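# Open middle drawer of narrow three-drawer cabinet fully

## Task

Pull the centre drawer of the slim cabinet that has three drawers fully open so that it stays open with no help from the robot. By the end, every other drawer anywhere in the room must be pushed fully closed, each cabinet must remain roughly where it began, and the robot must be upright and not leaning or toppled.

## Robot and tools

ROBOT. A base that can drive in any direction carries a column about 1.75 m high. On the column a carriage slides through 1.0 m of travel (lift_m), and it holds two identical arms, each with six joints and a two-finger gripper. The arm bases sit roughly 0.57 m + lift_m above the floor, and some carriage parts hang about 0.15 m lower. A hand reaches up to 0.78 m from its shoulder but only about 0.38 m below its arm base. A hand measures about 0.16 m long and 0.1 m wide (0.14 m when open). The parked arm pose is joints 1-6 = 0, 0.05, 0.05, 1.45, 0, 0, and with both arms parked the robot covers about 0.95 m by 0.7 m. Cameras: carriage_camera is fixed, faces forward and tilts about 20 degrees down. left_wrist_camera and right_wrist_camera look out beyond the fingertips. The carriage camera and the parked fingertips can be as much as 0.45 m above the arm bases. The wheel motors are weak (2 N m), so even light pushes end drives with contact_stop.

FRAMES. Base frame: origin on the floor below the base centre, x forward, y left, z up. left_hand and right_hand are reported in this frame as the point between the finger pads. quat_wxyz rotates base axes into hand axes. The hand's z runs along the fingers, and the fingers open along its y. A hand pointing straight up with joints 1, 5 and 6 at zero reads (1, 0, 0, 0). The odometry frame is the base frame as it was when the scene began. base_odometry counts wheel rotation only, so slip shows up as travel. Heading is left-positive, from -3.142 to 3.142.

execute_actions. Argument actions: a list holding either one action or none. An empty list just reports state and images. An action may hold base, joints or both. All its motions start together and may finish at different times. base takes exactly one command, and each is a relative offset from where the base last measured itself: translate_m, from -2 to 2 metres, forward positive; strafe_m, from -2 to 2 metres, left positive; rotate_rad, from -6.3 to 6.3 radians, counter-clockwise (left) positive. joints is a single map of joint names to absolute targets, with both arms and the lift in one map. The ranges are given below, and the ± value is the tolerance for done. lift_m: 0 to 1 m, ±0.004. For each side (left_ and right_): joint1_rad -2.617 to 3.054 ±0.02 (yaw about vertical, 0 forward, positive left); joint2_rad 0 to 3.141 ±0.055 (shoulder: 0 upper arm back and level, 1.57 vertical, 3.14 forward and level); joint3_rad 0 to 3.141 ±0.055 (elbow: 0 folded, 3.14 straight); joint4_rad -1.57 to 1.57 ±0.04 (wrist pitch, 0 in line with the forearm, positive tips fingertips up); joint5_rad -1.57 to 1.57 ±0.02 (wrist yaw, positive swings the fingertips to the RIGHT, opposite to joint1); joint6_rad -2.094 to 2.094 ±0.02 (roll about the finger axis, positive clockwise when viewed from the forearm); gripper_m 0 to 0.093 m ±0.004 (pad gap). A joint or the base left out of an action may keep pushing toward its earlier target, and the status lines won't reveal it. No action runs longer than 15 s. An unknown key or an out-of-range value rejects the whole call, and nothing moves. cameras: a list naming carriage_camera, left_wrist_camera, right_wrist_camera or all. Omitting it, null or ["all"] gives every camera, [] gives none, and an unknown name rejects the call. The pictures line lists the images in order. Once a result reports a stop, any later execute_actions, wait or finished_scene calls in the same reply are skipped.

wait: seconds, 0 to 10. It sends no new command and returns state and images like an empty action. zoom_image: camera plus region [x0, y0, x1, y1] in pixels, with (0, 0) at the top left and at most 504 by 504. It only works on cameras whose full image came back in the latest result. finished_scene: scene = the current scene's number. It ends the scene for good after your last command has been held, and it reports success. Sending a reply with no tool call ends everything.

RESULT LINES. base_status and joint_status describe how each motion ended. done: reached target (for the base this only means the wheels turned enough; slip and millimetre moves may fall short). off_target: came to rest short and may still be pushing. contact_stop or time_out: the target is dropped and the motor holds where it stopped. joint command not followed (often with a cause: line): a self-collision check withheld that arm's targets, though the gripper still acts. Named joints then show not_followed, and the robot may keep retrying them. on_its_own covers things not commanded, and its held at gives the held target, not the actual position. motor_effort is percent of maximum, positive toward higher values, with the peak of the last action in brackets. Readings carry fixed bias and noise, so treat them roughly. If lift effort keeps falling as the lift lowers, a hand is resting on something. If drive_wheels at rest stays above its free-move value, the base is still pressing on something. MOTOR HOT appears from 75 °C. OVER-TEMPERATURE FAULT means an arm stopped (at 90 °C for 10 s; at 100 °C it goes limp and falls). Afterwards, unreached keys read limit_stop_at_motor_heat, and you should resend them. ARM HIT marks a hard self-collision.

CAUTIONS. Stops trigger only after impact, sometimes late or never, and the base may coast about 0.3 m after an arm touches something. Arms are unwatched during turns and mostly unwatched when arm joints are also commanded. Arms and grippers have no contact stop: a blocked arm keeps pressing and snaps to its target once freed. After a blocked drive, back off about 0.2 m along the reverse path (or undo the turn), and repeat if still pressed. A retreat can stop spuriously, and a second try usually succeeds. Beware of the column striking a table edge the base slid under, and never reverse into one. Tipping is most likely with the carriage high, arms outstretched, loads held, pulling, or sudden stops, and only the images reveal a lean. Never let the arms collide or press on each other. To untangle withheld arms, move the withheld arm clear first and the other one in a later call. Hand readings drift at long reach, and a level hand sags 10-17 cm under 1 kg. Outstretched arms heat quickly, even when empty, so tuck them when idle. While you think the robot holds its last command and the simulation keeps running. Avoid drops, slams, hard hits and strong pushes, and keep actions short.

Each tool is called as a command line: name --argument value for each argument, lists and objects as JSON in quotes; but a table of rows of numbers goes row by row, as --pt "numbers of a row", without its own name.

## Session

execute_actions --actions '[]'

Scene clock: 0.00 s.
base_odometry: x=+0.000 y=+0.000 heading=+0.000 (m, m, rad; odometry frame)
base_status: not commanded
joint_positions: lift_m=+0.301 left_joint1_rad=-0.023 left_joint2_rad=+0.044 left_joint3_rad=+0.020 left_joint4_rad=+1.484 left_joint5_rad=-0.015 left_joint6_rad=-0.038 left_gripper_m=+0.095 right_joint1_rad=+0.011 right_joint2_rad=+0.068 right_joint3_rad=+0.081 right_joint4_rad=+1.467 right_joint5_rad=+0.064 right_joint6_rad=-0.018 right_gripper_m=+0.094
joint_status: not commanded
motor_effort: lift_m=+30 drive_wheels=+1 (%)
left_hand: x=+0.2952 y=+0.3360 z=+1.2754 quat_wxyz=(+0.998, -0.008, +0.055, -0.031) (m; base frame)
right_hand: x=+0.2886 y=-0.3450 z=+1.2908 quat_wxyz=(+0.998, +0.031, +0.046, -0.005) (m; base frame)
pictures: carriage_camera, left_wrist_camera, right_wrist_camera
Images, in order (width x height): carriage_camera 504x504, left_wrist_camera 504x504, right_wrist_camera 504x504.

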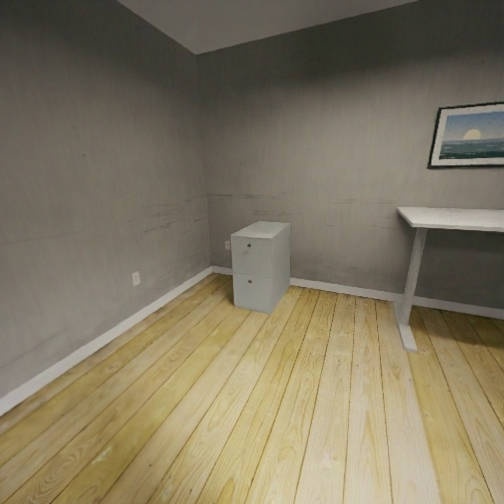

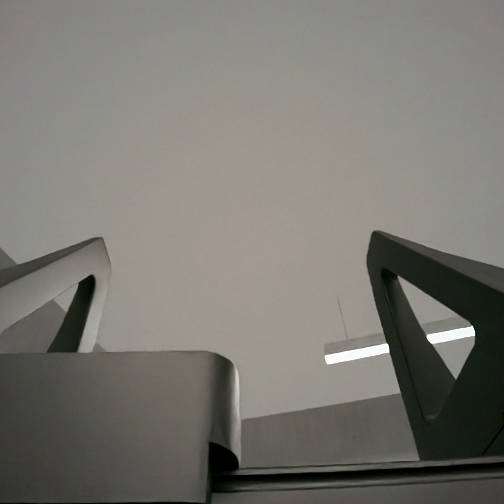

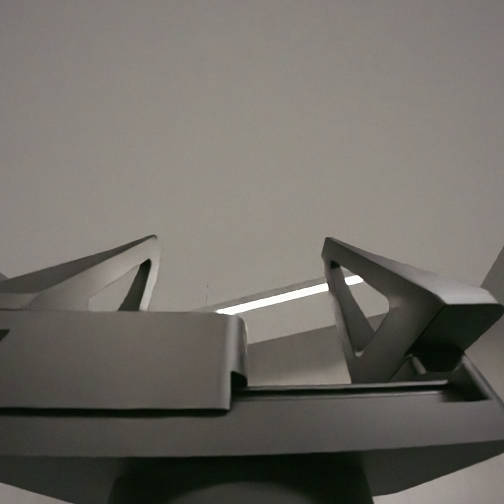

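execute_actions --actions '[{"base": {"rotate_rad": -1.5}}]' --cameras '["carriage_camera"]'

Scene clock: 3.53 s.
base_odometry: x=+0.000 y=+0.000 heading=-1.499 (m, m, rad; odometry frame)
base_status: done
joint_positions: lift_m=+0.301 left_joint1_rad=-0.023 left_joint2_rad=+0.044 left_joint3_rad=+0.020 left_joint4_rad=+1.484 left_joint5_rad=-0.015 left_joint6_rad=-0.038 left_gripper_m=+0.095 right_joint1_rad=+0.011 right_joint2_rad=+0.068 right_joint3_rad=+0.081 right_joint4_rad=+1.467 right_joint5_rad=+0.064 right_joint6_rad=-0.018 right_gripper_m=+0.094
joint_status: not commanded
motor_effort: lift_m=+30(30) drive_wheels=+8(24) (%)
left_hand: x=+0.2952 y=+0.3360 z=+1.2754 quat_wxyz=(+0.998, -0.008, +0.055, -0.031) (m; base frame)
right_hand: x=+0.2886 y=-0.3450 z=+1.2908 quat_wxyz=(+0.998, +0.031, +0.046, -0.005) (m; base frame)
pictures: carriage_camera
Images, in order (width x height): carriage_camera 504x504.

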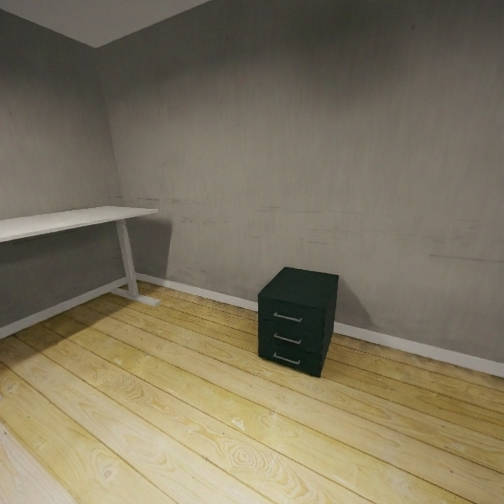

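zoom_image --camera "carriage_camera" --region '[240, 250, 360, 390]'

Region (240, 250, 360, 390) of carriage_camera's 504x504 image, scaled by 3.600, with more detail than that image has; it fills the left 432 columns of this view, and the rest is white.

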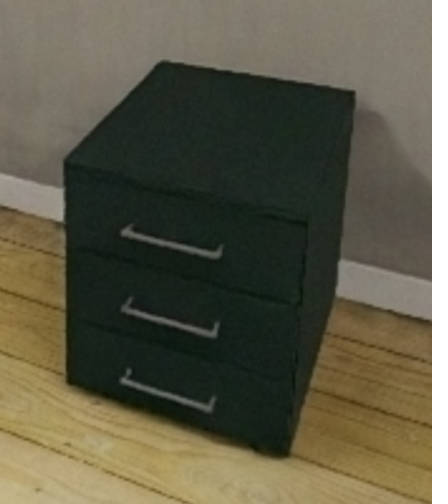

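execute_actions --actions '[{"base": {"rotate_rad": -0.405}, "joints": {"lift_m": 0.0, "left_joint2_rad": 3.14, "left_joint3_rad": 1.33, "left_joint4_rad": 1.2, "left_joint6_rad": 1.57}}]' --cameras '["carriage_camera"]'

Scene clock: 11.57 s.
base_odometry: x=+0.000 y=+0.000 heading=-1.903 (m, m, rad; odometry frame)
base_status: done
joint_positions: lift_m=+0.001 left_joint1_rad=-0.023 left_joint2_rad=+3.118 left_joint3_rad=+1.319 left_joint4_rad=+1.179 left_joint5_rad=-0.015 left_joint6_rad=+1.562 left_gripper_m=+0.095 right_joint1_rad=+0.011 right_joint2_rad=+0.068 right_joint3_rad=+0.081 right_joint4_rad=+1.466 right_joint5_rad=+0.065 right_joint6_rad=-0.018 right_gripper_m=+0.094
joint_status: all done
joint sent to its limit — the command would take left_joint2_rad past its upper limit, so that joint was sent only as far as its limit.
motor_effort: lift_m=+27(27) drive_wheels=+6(25) (%)
left_hand: x=+0.7524 y=+0.3253 z=+0.2766 quat_wxyz=(+0.324, +0.631, +0.626, +0.323) (m; base frame)
right_hand: x=+0.2887 y=-0.3450 z=+0.9911 quat_wxyz=(+0.998, +0.032, +0.046, -0.005) (m; base frame)
pictures: carriage_camera
Images, in order (width x height): carriage_camera 504x504.

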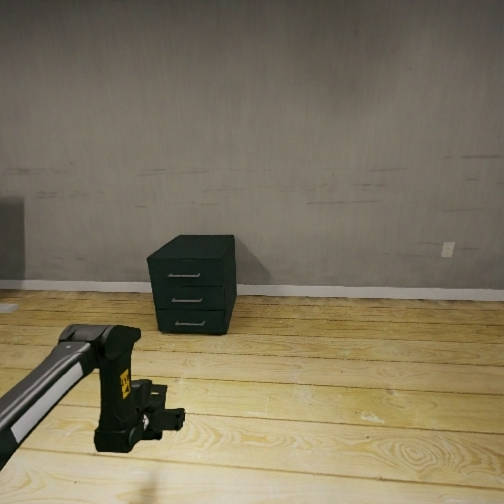

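zoom_image --camera "carriage_camera" --region '[140, 230, 250, 340]'

Region (140, 230, 250, 340) of carriage_camera's 504x504 image, scaled by 4.582, with more detail than that image has.

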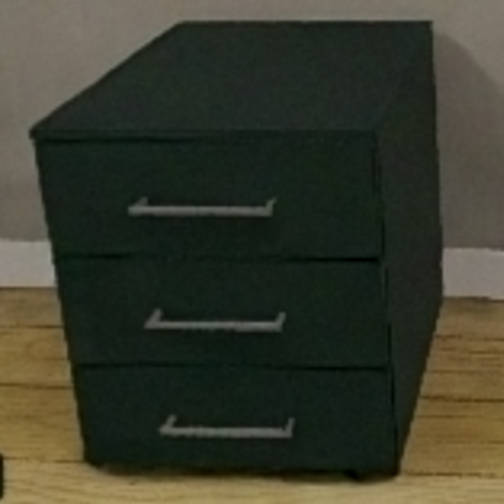

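execute_actions --actions '[{"base": {"strafe_m": 0.085}}]' --cameras '[]'

Scene clock: 16.53 s.
base_odometry: x=+0.080 y=-0.028 heading=-1.904 (m, m, rad; odometry frame)
base_status: done
joint_positions: lift_m=+0.001 left_joint1_rad=-0.023 left_joint2_rad=+3.118 left_joint3_rad=+1.319 left_joint4_rad=+1.180 left_joint5_rad=-0.015 left_joint6_rad=+1.562 left_gripper_m=+0.095 right_joint1_rad=+0.011 right_joint2_rad=+0.068 right_joint3_rad=+0.081 right_joint4_rad=+1.466 right_joint5_rad=+0.065 right_joint6_rad=-0.018 right_gripper_m=+0.094
joint_status: not commanded
motor_effort: lift_m=+27(27) drive_wheels=-5(16) (%)
left_hand: x=+0.7526 y=+0.3253 z=+0.2768 quat_wxyz=(+0.325, +0.631, +0.626, +0.323) (m; base frame)
right_hand: x=+0.2887 y=-0.3450 z=+0.9911 quat_wxyz=(+0.998, +0.032, +0.046, -0.005) (m; base frame)
pictures: none
No camera images: the call's "cameras" was empty. Leave "cameras" out to get every camera's image.

execute_actions --actions '[{"base": {"translate_m": 0.45}}]' --cameras '["carriage_camera", "left_wrist_camera"]'

Scene clock: 19.77 s.
base_odometry: x=-0.066 y=-0.453 heading=-1.904 (m, m, rad; odometry frame)
base_status: done
joint_positions: lift_m=+0.001 left_joint1_rad=-0.023 left_joint2_rad=+3.118 left_joint3_rad=+1.319 left_joint4_rad=+1.182 left_joint5_rad=-0.015 left_joint6_rad=+1.562 left_gripper_m=+0.095 right_joint1_rad=+0.011 right_joint2_rad=+0.068 right_joint3_rad=+0.081 right_joint4_rad=+1.467 right_joint5_rad=+0.065 right_joint6_rad=-0.018 right_gripper_m=+0.094
joint_status: not commanded
motor_effort: lift_m=+27(27) drive_wheels=-6(22) (%)
left_hand: x=+0.7528 y=+0.3253 z=+0.2771 quat_wxyz=(+0.325, +0.631, +0.626, +0.324) (m; base frame)
right_hand: x=+0.2886 y=-0.3450 z=+0.9911 quat_wxyz=(+0.998, +0.032, +0.046, -0.005) (m; base frame)
pictures: carriage_camera, left_wrist_camera
Images, in order (width x height): carriage_camera 504x504, left_wrist_camera 504x504.

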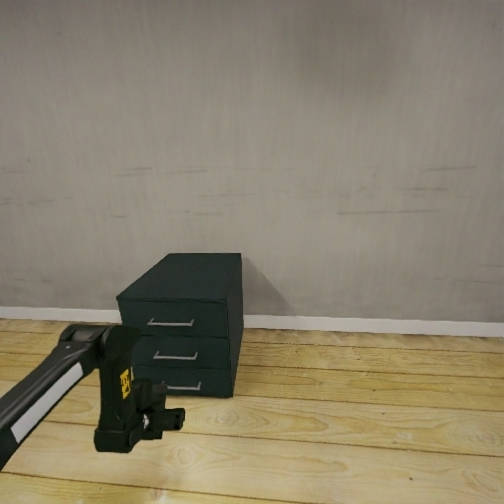

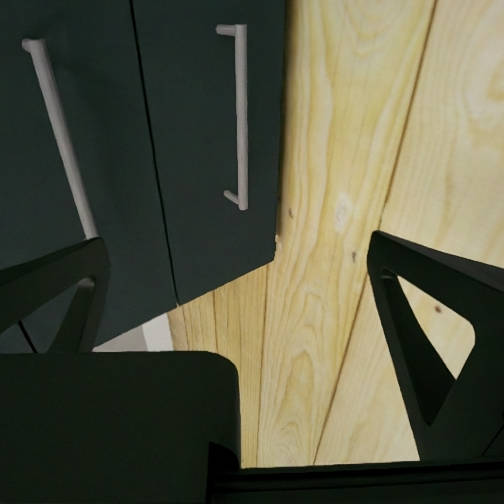

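execute_actions --actions '[{"base": {"translate_m": 0.12}}]' --cameras '["carriage_camera", "left_wrist_camera"]'

Scene clock: 22.40 s.
base_odometry: x=-0.105 y=-0.567 heading=-1.903 (m, m, rad; odometry frame)
base_status: done
joint_positions: lift_m=+0.001 left_joint1_rad=-0.023 left_joint2_rad=+3.118 left_joint3_rad=+1.319 left_joint4_rad=+1.182 left_joint5_rad=-0.015 left_joint6_rad=+1.562 left_gripper_m=+0.095 right_joint1_rad=+0.011 right_joint2_rad=+0.068 right_joint3_rad=+0.081 right_joint4_rad=+1.467 right_joint5_rad=+0.065 right_joint6_rad=-0.018 right_gripper_m=+0.094
joint_status: not commanded
motor_effort: lift_m=+27(27) drive_wheels=-5(24) (%)
left_hand: x=+0.7528 y=+0.3253 z=+0.2772 quat_wxyz=(+0.325, +0.630, +0.626, +0.324) (m; base frame)
right_hand: x=+0.2886 y=-0.3450 z=+0.9911 quat_wxyz=(+0.998, +0.032, +0.046, -0.005) (m; base frame)
pictures: carriage_camera, left_wrist_camera
Images, in order (width x height): carriage_camera 504x504, left_wrist_camera 504x504.

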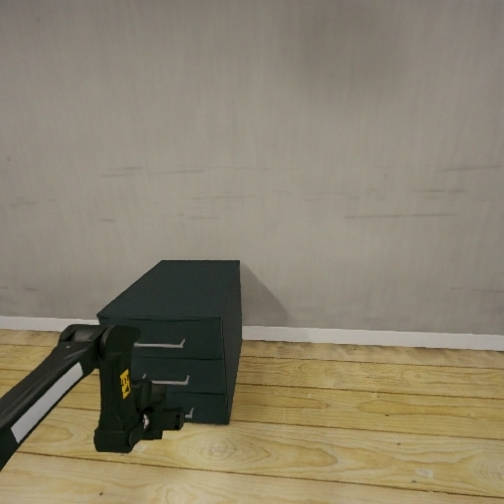

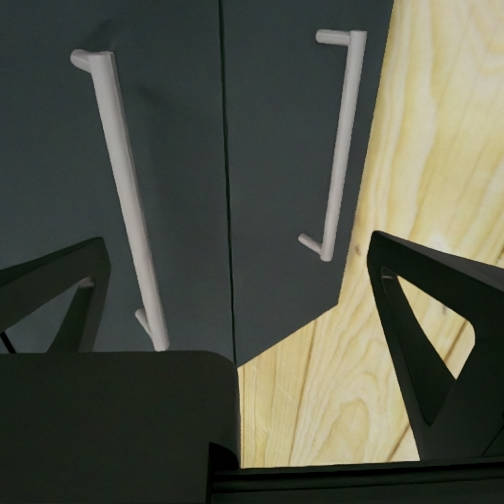

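execute_actions --actions '[{"base": {"translate_m": 0.04}, "joints": {"left_gripper_m": 0.08}}]' --cameras '["left_wrist_camera"]'

Scene clock: 25.53 s.
base_odometry: x=-0.118 y=-0.605 heading=-1.903 (m, m, rad; odometry frame)
base_status: done
joint_positions: lift_m=+0.001 left_joint1_rad=-0.023 left_joint2_rad=+3.118 left_joint3_rad=+1.319 left_joint4_rad=+1.183 left_joint5_rad=-0.015 left_joint6_rad=+1.562 left_gripper_m=+0.080 right_joint1_rad=+0.011 right_joint2_rad=+0.068 right_joint3_rad=+0.081 right_joint4_rad=+1.467 right_joint5_rad=+0.065 right_joint6_rad=-0.018 right_gripper_m=+0.094
joint_status: all done
motor_effort: lift_m=+27(27) drive_wheels=-5(24) (%)
left_hand: x=+0.7529 y=+0.3253 z=+0.2773 quat_wxyz=(+0.325, +0.630, +0.626, +0.324) (m; base frame)
right_hand: x=+0.2886 y=-0.3450 z=+0.9911 quat_wxyz=(+0.998, +0.032, +0.046, -0.005) (m; base frame)
pictures: left_wrist_camera
Images, in order (width x height): left_wrist_camera 504x504.

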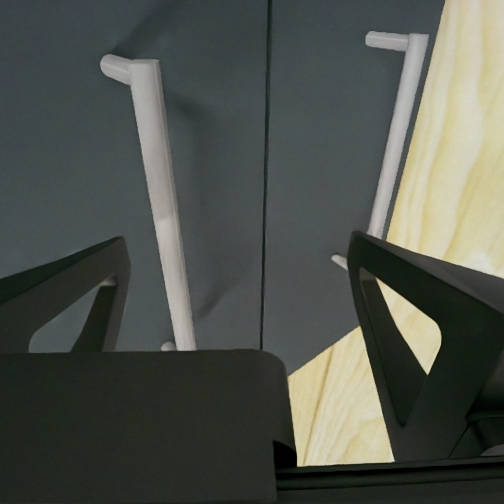

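execute_actions --actions '[{"base": {"translate_m": 0.02}, "joints": {"left_gripper_m": 0.06}}]' --cameras '["left_wrist_camera"]'

Scene clock: 27.23 s.
base_odometry: x=-0.125 y=-0.624 heading=-1.902 (m, m, rad; odometry frame)
base_status: done
joint_positions: lift_m=+0.001 left_joint1_rad=-0.023 left_joint2_rad=+3.118 left_joint3_rad=+1.319 left_joint4_rad=+1.183 left_joint5_rad=-0.015 left_joint6_rad=+1.562 left_gripper_m=+0.060 right_joint1_rad=+0.011 right_joint2_rad=+0.068 right_joint3_rad=+0.081 right_joint4_rad=+1.467 right_joint5_rad=+0.065 right_joint6_rad=-0.018 right_gripper_m=+0.094
joint_status: all done
motor_effort: lift_m=+27(27) drive_wheels=-5(24) (%)
left_hand: x=+0.7529 y=+0.3253 z=+0.2773 quat_wxyz=(+0.325, +0.630, +0.626, +0.324) (m; base frame)
right_hand: x=+0.2886 y=-0.3450 z=+0.9911 quat_wxyz=(+0.998, +0.032, +0.046, -0.005) (m; base frame)
pictures: left_wrist_camera
Images, in order (width x height): left_wrist_camera 504x504.

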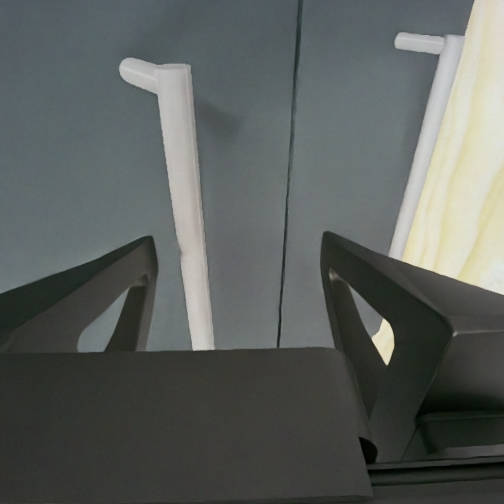

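execute_actions --actions '[{"base": {"translate_m": 0.02}, "joints": {"left_gripper_m": 0.045}}]' --cameras '["left_wrist_camera"]'

Scene clock: 28.73 s.
base_odometry: x=-0.131 y=-0.643 heading=-1.902 (m, m, rad; odometry frame)
base_status: done
joint_positions: lift_m=+0.001 left_joint1_rad=-0.023 left_joint2_rad=+3.118 left_joint3_rad=+1.319 left_joint4_rad=+1.183 left_joint5_rad=-0.015 left_joint6_rad=+1.562 left_gripper_m=+0.045 right_joint1_rad=+0.011 right_joint2_rad=+0.068 right_joint3_rad=+0.081 right_joint4_rad=+1.467 right_joint5_rad=+0.065 right_joint6_rad=-0.018 right_gripper_m=+0.094
joint_status: all done
motor_effort: lift_m=+27(27) drive_wheels=-4(24) (%)
left_hand: x=+0.7529 y=+0.3253 z=+0.2773 quat_wxyz=(+0.325, +0.630, +0.626, +0.324) (m; base frame)
right_hand: x=+0.2886 y=-0.3450 z=+0.9911 quat_wxyz=(+0.998, +0.032, +0.046, -0.005) (m; base frame)
pictures: left_wrist_camera
Images, in order (width x height): left_wrist_camera 504x504.

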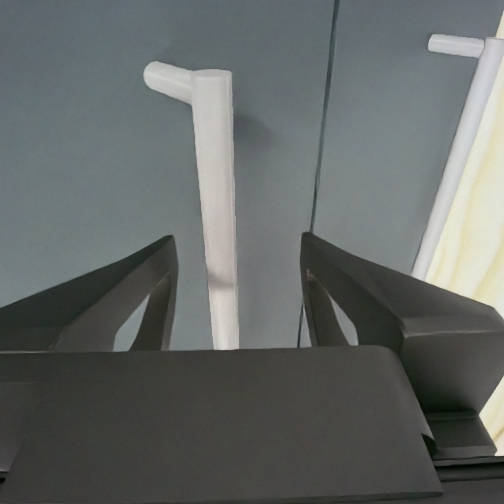

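execute_actions --actions '[{"base": {"translate_m": 0.01}, "joints": {"left_gripper_m": 0.0}}]' --cameras '["left_wrist_camera"]'

Scene clock: 30.47 s.
base_odometry: x=-0.134 y=-0.652 heading=-1.901 (m, m, rad; odometry frame)
base_status: done
joint_positions: lift_m=+0.001 left_joint1_rad=-0.023 left_joint2_rad=+3.118 left_joint3_rad=+1.302 left_joint4_rad=+1.212 left_joint5_rad=-0.012 left_joint6_rad=+1.566 left_gripper_m=+0.009 right_joint1_rad=+0.011 right_joint2_rad=+0.068 right_joint3_rad=+0.081 right_joint4_rad=+1.466 right_joint5_rad=+0.065 right_joint6_rad=-0.018 right_gripper_m=+0.094
joint_status: left_gripper_m off_target (ended at +0.009, target +0.000)
motor_effort: lift_m=+27(27) drive_wheels=+6(24) (%)
left_hand: x=+0.7504 y=+0.3250 z=+0.2797 quat_wxyz=(+0.329, +0.630, +0.622, +0.328) (m; base frame)
right_hand: x=+0.2887 y=-0.3450 z=+0.9911 quat_wxyz=(+0.998, +0.032, +0.046, -0.005) (m; base frame)
pictures: left_wrist_camera
Images, in order (width x height): left_wrist_camera 504x504.

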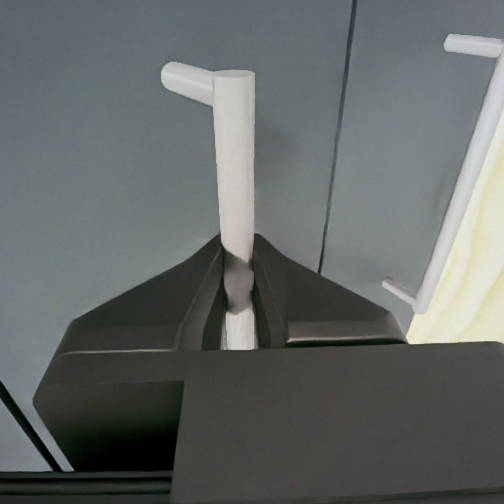

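execute_actions --actions '[{"base": {"translate_m": -0.36}}]' --cameras '["carriage_camera", "left_wrist_camera"]'

Scene clock: 33.83 s.
base_odometry: x=-0.017 y=-0.312 heading=-1.901 (m, m, rad; odometry frame)
base_status: done
joint_positions: lift_m=+0.001 left_joint1_rad=-0.014 left_joint2_rad=+3.118 left_joint3_rad=+1.332 left_joint4_rad=+1.180 left_joint5_rad=-0.040 left_joint6_rad=+1.568 left_gripper_m=+0.009 right_joint1_rad=+0.011 right_joint2_rad=+0.068 right_joint3_rad=+0.081 right_joint4_rad=+1.466 right_joint5_rad=+0.065 right_joint6_rad=-0.018 right_gripper_m=+0.094
joint_status: not commanded
motor_effort: lift_m=+27(27) drive_wheels=-5(29) (%)
left_hand: x=+0.7578 y=+0.3340 z=+0.2796 quat_wxyz=(+0.319, +0.623, +0.629, +0.338) (m; base frame)
right_hand: x=+0.2888 y=-0.3450 z=+0.9911 quat_wxyz=(+0.998, +0.032, +0.046, -0.005) (m; base frame)
pictures: carriage_camera, left_wrist_camera
Images, in order (width x height): carriage_camera 504x504, left_wrist_camera 504x504.

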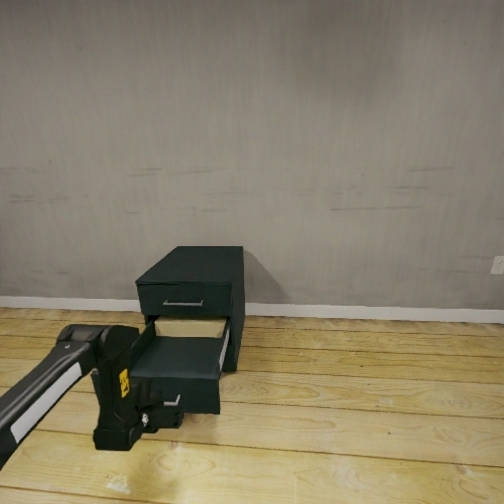

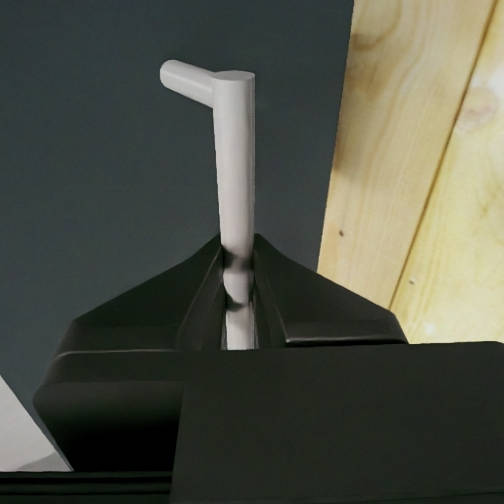

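execute_actions --actions '[{"base": {"translate_m": -0.03}}]' --cameras '["carriage_camera"]'

Scene clock: 35.47 s.
base_odometry: x=-0.007 y=-0.284 heading=-1.901 (m, m, rad; odometry frame)
base_status: done
joint_positions: lift_m=+0.001 left_joint1_rad=-0.029 left_joint2_rad=+3.118 left_joint3_rad=+1.389 left_joint4_rad=+1.126 left_joint5_rad=-0.006 left_joint6_rad=+1.560 left_gripper_m=+0.009 right_joint1_rad=+0.011 right_joint2_rad=+0.068 right_joint3_rad=+0.081 right_joint4_rad=+1.466 right_joint5_rad=+0.065 right_joint6_rad=-0.018 right_gripper_m=+0.094
joint_status: not commanded
motor_effort: lift_m=+30(30) drive_wheels=+6(30) (%)
left_hand: x=+0.7724 y=+0.3206 z=+0.2806 quat_wxyz=(+0.334, +0.630, +0.621, +0.324) (m; base frame)
right_hand: x=+0.2888 y=-0.3450 z=+0.9909 quat_wxyz=(+0.998, +0.032, +0.046, -0.005) (m; base frame)
pictures: carriage_camera
Images, in order (width x height): carriage_camera 504x504.

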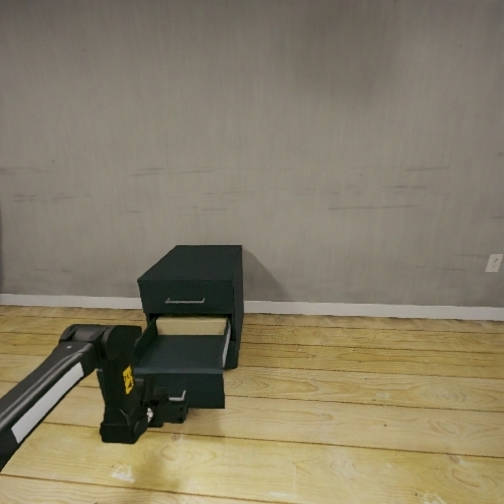

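execute_actions --actions '[{"joints": {"left_gripper_m": 0.07}}]' --cameras '["left_wrist_camera"]'

Scene clock: 36.50 s.
base_odometry: x=-0.007 y=-0.283 heading=-1.901 (m, m, rad; odometry frame)
base_status: not commanded
joint_positions: lift_m=+0.001 left_joint1_rad=-0.027 left_joint2_rad=+3.118 left_joint3_rad=+1.345 left_joint4_rad=+1.175 left_joint5_rad=-0.006 left_joint6_rad=+1.560 left_gripper_m=+0.070 right_joint1_rad=+0.011 right_joint2_rad=+0.068 right_joint3_rad=+0.081 right_joint4_rad=+1.466 right_joint5_rad=+0.065 right_joint6_rad=-0.018 right_gripper_m=+0.094
joint_status: all done
motor_effort: lift_m=+30(30) drive_wheels=-2(8) (%)
left_hand: x=+0.7618 y=+0.3217 z=+0.2809 quat_wxyz=(+0.335, +0.629, +0.621, +0.326) (m; base frame)
right_hand: x=+0.2888 y=-0.3450 z=+0.9909 quat_wxyz=(+0.998, +0.032, +0.046, -0.005) (m; base frame)
pictures: left_wrist_camera
Images, in order (width x height): left_wrist_camera 504x504.

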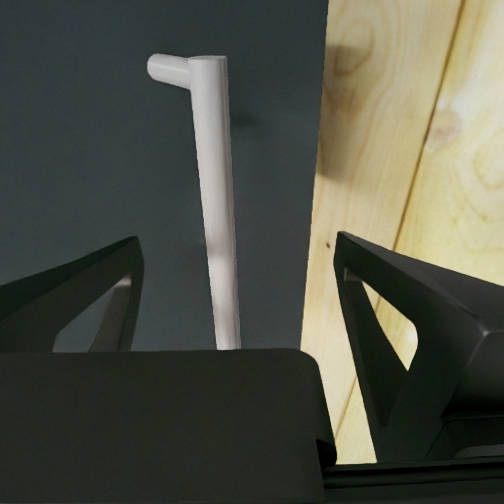

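execute_actions --actions '[{"base": {"translate_m": -0.12}}]' --cameras '[]'

Scene clock: 39.17 s.
base_odometry: x=+0.032 y=-0.170 heading=-1.901 (m, m, rad; odometry frame)
base_status: done
joint_positions: lift_m=+0.001 left_joint1_rad=-0.027 left_joint2_rad=+3.118 left_joint3_rad=+1.345 left_joint4_rad=+1.180 left_joint5_rad=-0.006 left_joint6_rad=+1.560 left_gripper_m=+0.070 right_joint1_rad=+0.011 right_joint2_rad=+0.068 right_joint3_rad=+0.081 right_joint4_rad=+1.466 right_joint5_rad=+0.065 right_joint6_rad=-0.018 right_gripper_m=+0.094
joint_status: not commanded
motor_effort: lift_m=+30(30) drive_wheels=-3(23) (%)
left_hand: x=+0.7624 y=+0.3217 z=+0.2817 quat_wxyz=(+0.336, +0.629, +0.620, +0.327) (m; base frame)
right_hand: x=+0.2888 y=-0.3450 z=+0.9909 quat_wxyz=(+0.998, +0.032, +0.046, -0.005) (m; base frame)
pictures: none
No camera images: the call's "cameras" was empty. Leave "cameras" out to get every camera's image.

execute_actions --actions '[{"base": {"translate_m": -0.15}, "joints": {"lift_m": 0.3, "left_joint2_rad": 0.05, "left_joint3_rad": 0.05, "left_joint4_rad": 1.45, "left_joint6_rad": 0.0}}]' --cameras '["carriage_camera"]'

Scene clock: 42.73 s.
base_odometry: x=+0.080 y=-0.028 heading=-1.900 (m, m, rad; odometry frame)
base_status: done
joint_positions: lift_m=+0.300 left_joint1_rad=-0.027 left_joint2_rad=+0.057 left_joint3_rad=+0.067 left_joint4_rad=+1.446 left_joint5_rad=-0.007 left_joint6_rad=+0.009 left_gripper_m=+0.070 right_joint1_rad=+0.011 right_joint2_rad=+0.068 right_joint3_rad=+0.081 right_joint4_rad=+1.465 right_joint5_rad=+0.065 right_joint6_rad=-0.018 right_gripper_m=+0.094
joint_status: all done
motor_effort: lift_m=+32(40) drive_wheels=-4(25) (%)
left_hand: x=+0.2946 y=+0.3346 z=+1.2859 quat_wxyz=(+0.998, -0.002, +0.058, -0.009) (m; base frame)
right_hand: x=+0.2889 y=-0.3450 z=+1.2898 quat_wxyz=(+0.998, +0.032, +0.046, -0.005) (m; base frame)
pictures: carriage_camera
Images, in order (width x height): carriage_camera 504x504.

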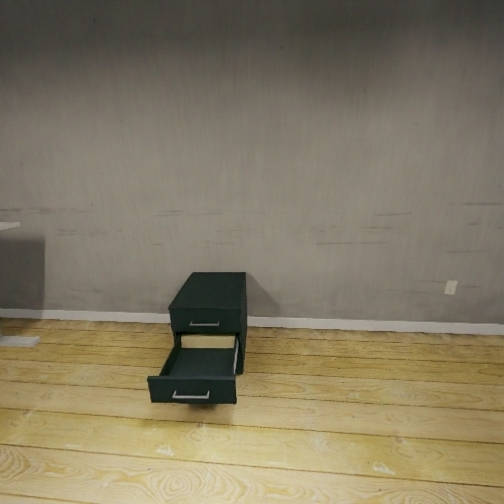

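execute_actions --actions '[{"base": {"rotate_rad": -1.6}}]' --cameras '["carriage_camera"]'

Scene clock: 46.10 s.
base_odometry: x=+0.080 y=-0.028 heading=+2.784 (m, m, rad; odometry frame)
base_status: done
joint_positions: lift_m=+0.300 left_joint1_rad=-0.027 left_joint2_rad=+0.057 left_joint3_rad=+0.067 left_joint4_rad=+1.446 left_joint5_rad=-0.007 left_joint6_rad=+0.009 left_gripper_m=+0.070 right_joint1_rad=+0.011 right_joint2_rad=+0.068 right_joint3_rad=+0.081 right_joint4_rad=+1.465 right_joint5_rad=+0.065 right_joint6_rad=-0.018 right_gripper_m=+0.094
joint_status: not commanded
motor_effort: lift_m=+32(32) drive_wheels=+7(24) (%)
left_hand: x=+0.2946 y=+0.3346 z=+1.2859 quat_wxyz=(+0.998, -0.002, +0.058, -0.009) (m; base frame)
right_hand: x=+0.2889 y=-0.3450 z=+1.2898 quat_wxyz=(+0.998, +0.032, +0.046, -0.005) (m; base frame)
pictures: carriage_camera
Images, in order (width x height): carriage_camera 504x504.

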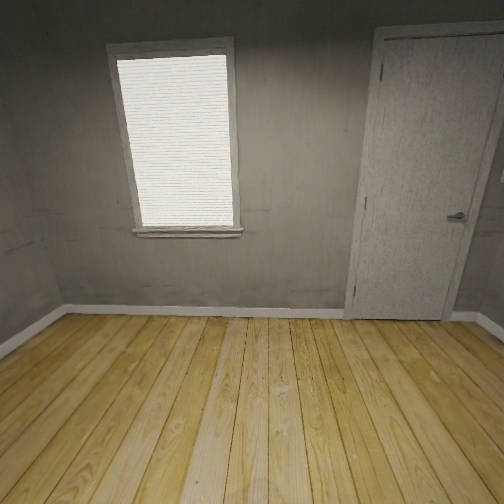

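execute_actions --actions '[{"base": {"rotate_rad": -1.5}}]' --cameras '["carriage_camera"]'

Scene clock: 49.37 s.
base_odometry: x=+0.080 y=-0.028 heading=+1.285 (m, m, rad; odometry frame)
base_status: done
joint_positions: lift_m=+0.300 left_joint1_rad=-0.027 left_joint2_rad=+0.057 left_joint3_rad=+0.067 left_joint4_rad=+1.446 left_joint5_rad=-0.007 left_joint6_rad=+0.009 left_gripper_m=+0.070 right_joint1_rad=+0.011 right_joint2_rad=+0.068 right_joint3_rad=+0.081 right_joint4_rad=+1.465 right_joint5_rad=+0.065 right_joint6_rad=-0.018 right_gripper_m=+0.094
joint_status: not commanded
motor_effort: lift_m=+32(32) drive_wheels=+7(25) (%)
left_hand: x=+0.2946 y=+0.3346 z=+1.2859 quat_wxyz=(+0.998, -0.002, +0.058, -0.009) (m; base frame)
right_hand: x=+0.2889 y=-0.3450 z=+1.2898 quat_wxyz=(+0.998, +0.032, +0.046, -0.005) (m; base frame)
pictures: carriage_camera
Images, in order (width x height): carriage_camera 504x504.

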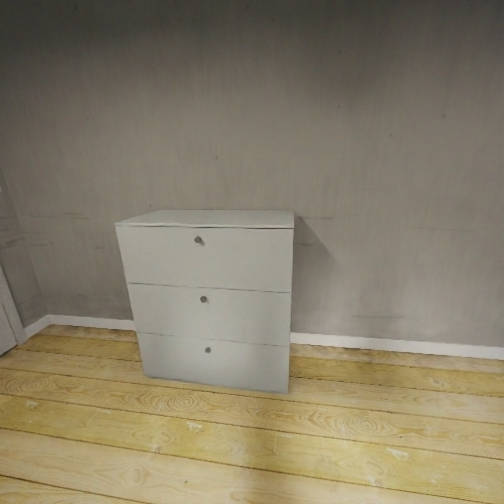

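zoom_image --camera "carriage_camera" --region '[105, 200, 305, 400]'

Region (105, 200, 305, 400) of carriage_camera's 504x504 image, scaled by 2.520, with more detail than that image has.

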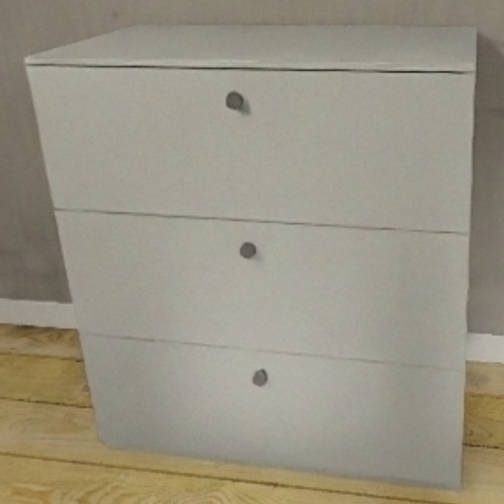

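execute_actions --actions '[{"base": {"rotate_rad": -0.9}}]' --cameras '["carriage_camera"]'

Scene clock: 52.63 s.
base_odometry: x=+0.080 y=-0.028 heading=+0.385 (m, m, rad; odometry frame)
base_status: done
joint_positions: lift_m=+0.300 left_joint1_rad=-0.027 left_joint2_rad=+0.057 left_joint3_rad=+0.067 left_joint4_rad=+1.446 left_joint5_rad=-0.007 left_joint6_rad=+0.009 left_gripper_m=+0.070 right_joint1_rad=+0.011 right_joint2_rad=+0.068 right_joint3_rad=+0.081 right_joint4_rad=+1.465 right_joint5_rad=+0.065 right_joint6_rad=-0.018 right_gripper_m=+0.094
joint_status: not commanded
motor_effort: lift_m=+33(33) drive_wheels=+7(24) (%)
left_hand: x=+0.2946 y=+0.3346 z=+1.2859 quat_wxyz=(+0.998, -0.002, +0.058, -0.009) (m; base frame)
right_hand: x=+0.2889 y=-0.3450 z=+1.2898 quat_wxyz=(+0.998, +0.032, +0.046, -0.005) (m; base frame)
pictures: carriage_camera
Images, in order (width x height): carriage_camera 504x504.

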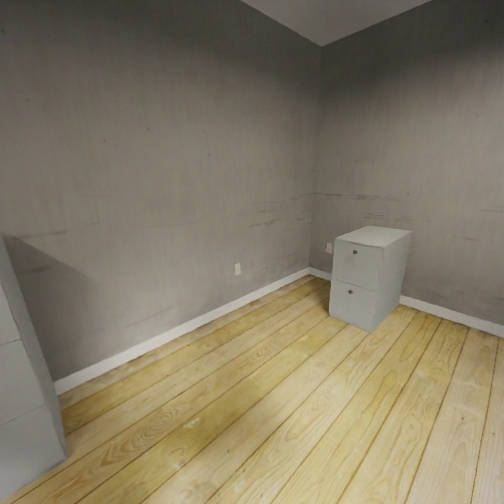

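zoom_image --camera "carriage_camera" --region '[315, 215, 425, 340]'

Region (315, 215, 425, 340) of carriage_camera's 504x504 image, scaled by 4.032, with more detail than that image has; it fills the left 444 columns of this view, and the rest is white.

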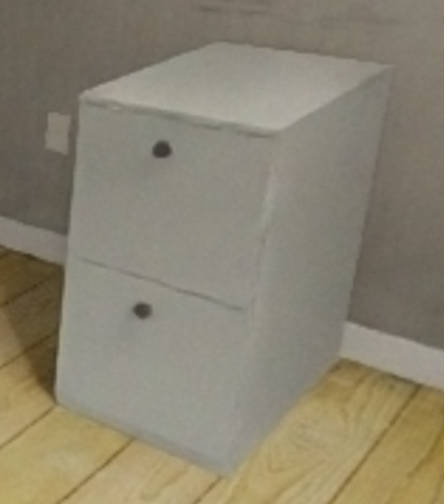

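The two-drawer cabinet is shut too, so all the other drawers are closed and the middle drawer of the narrow cabinet is fully open. I'm ending the scene now.

finished_scene --scene 2

The scene is finished: the task was done.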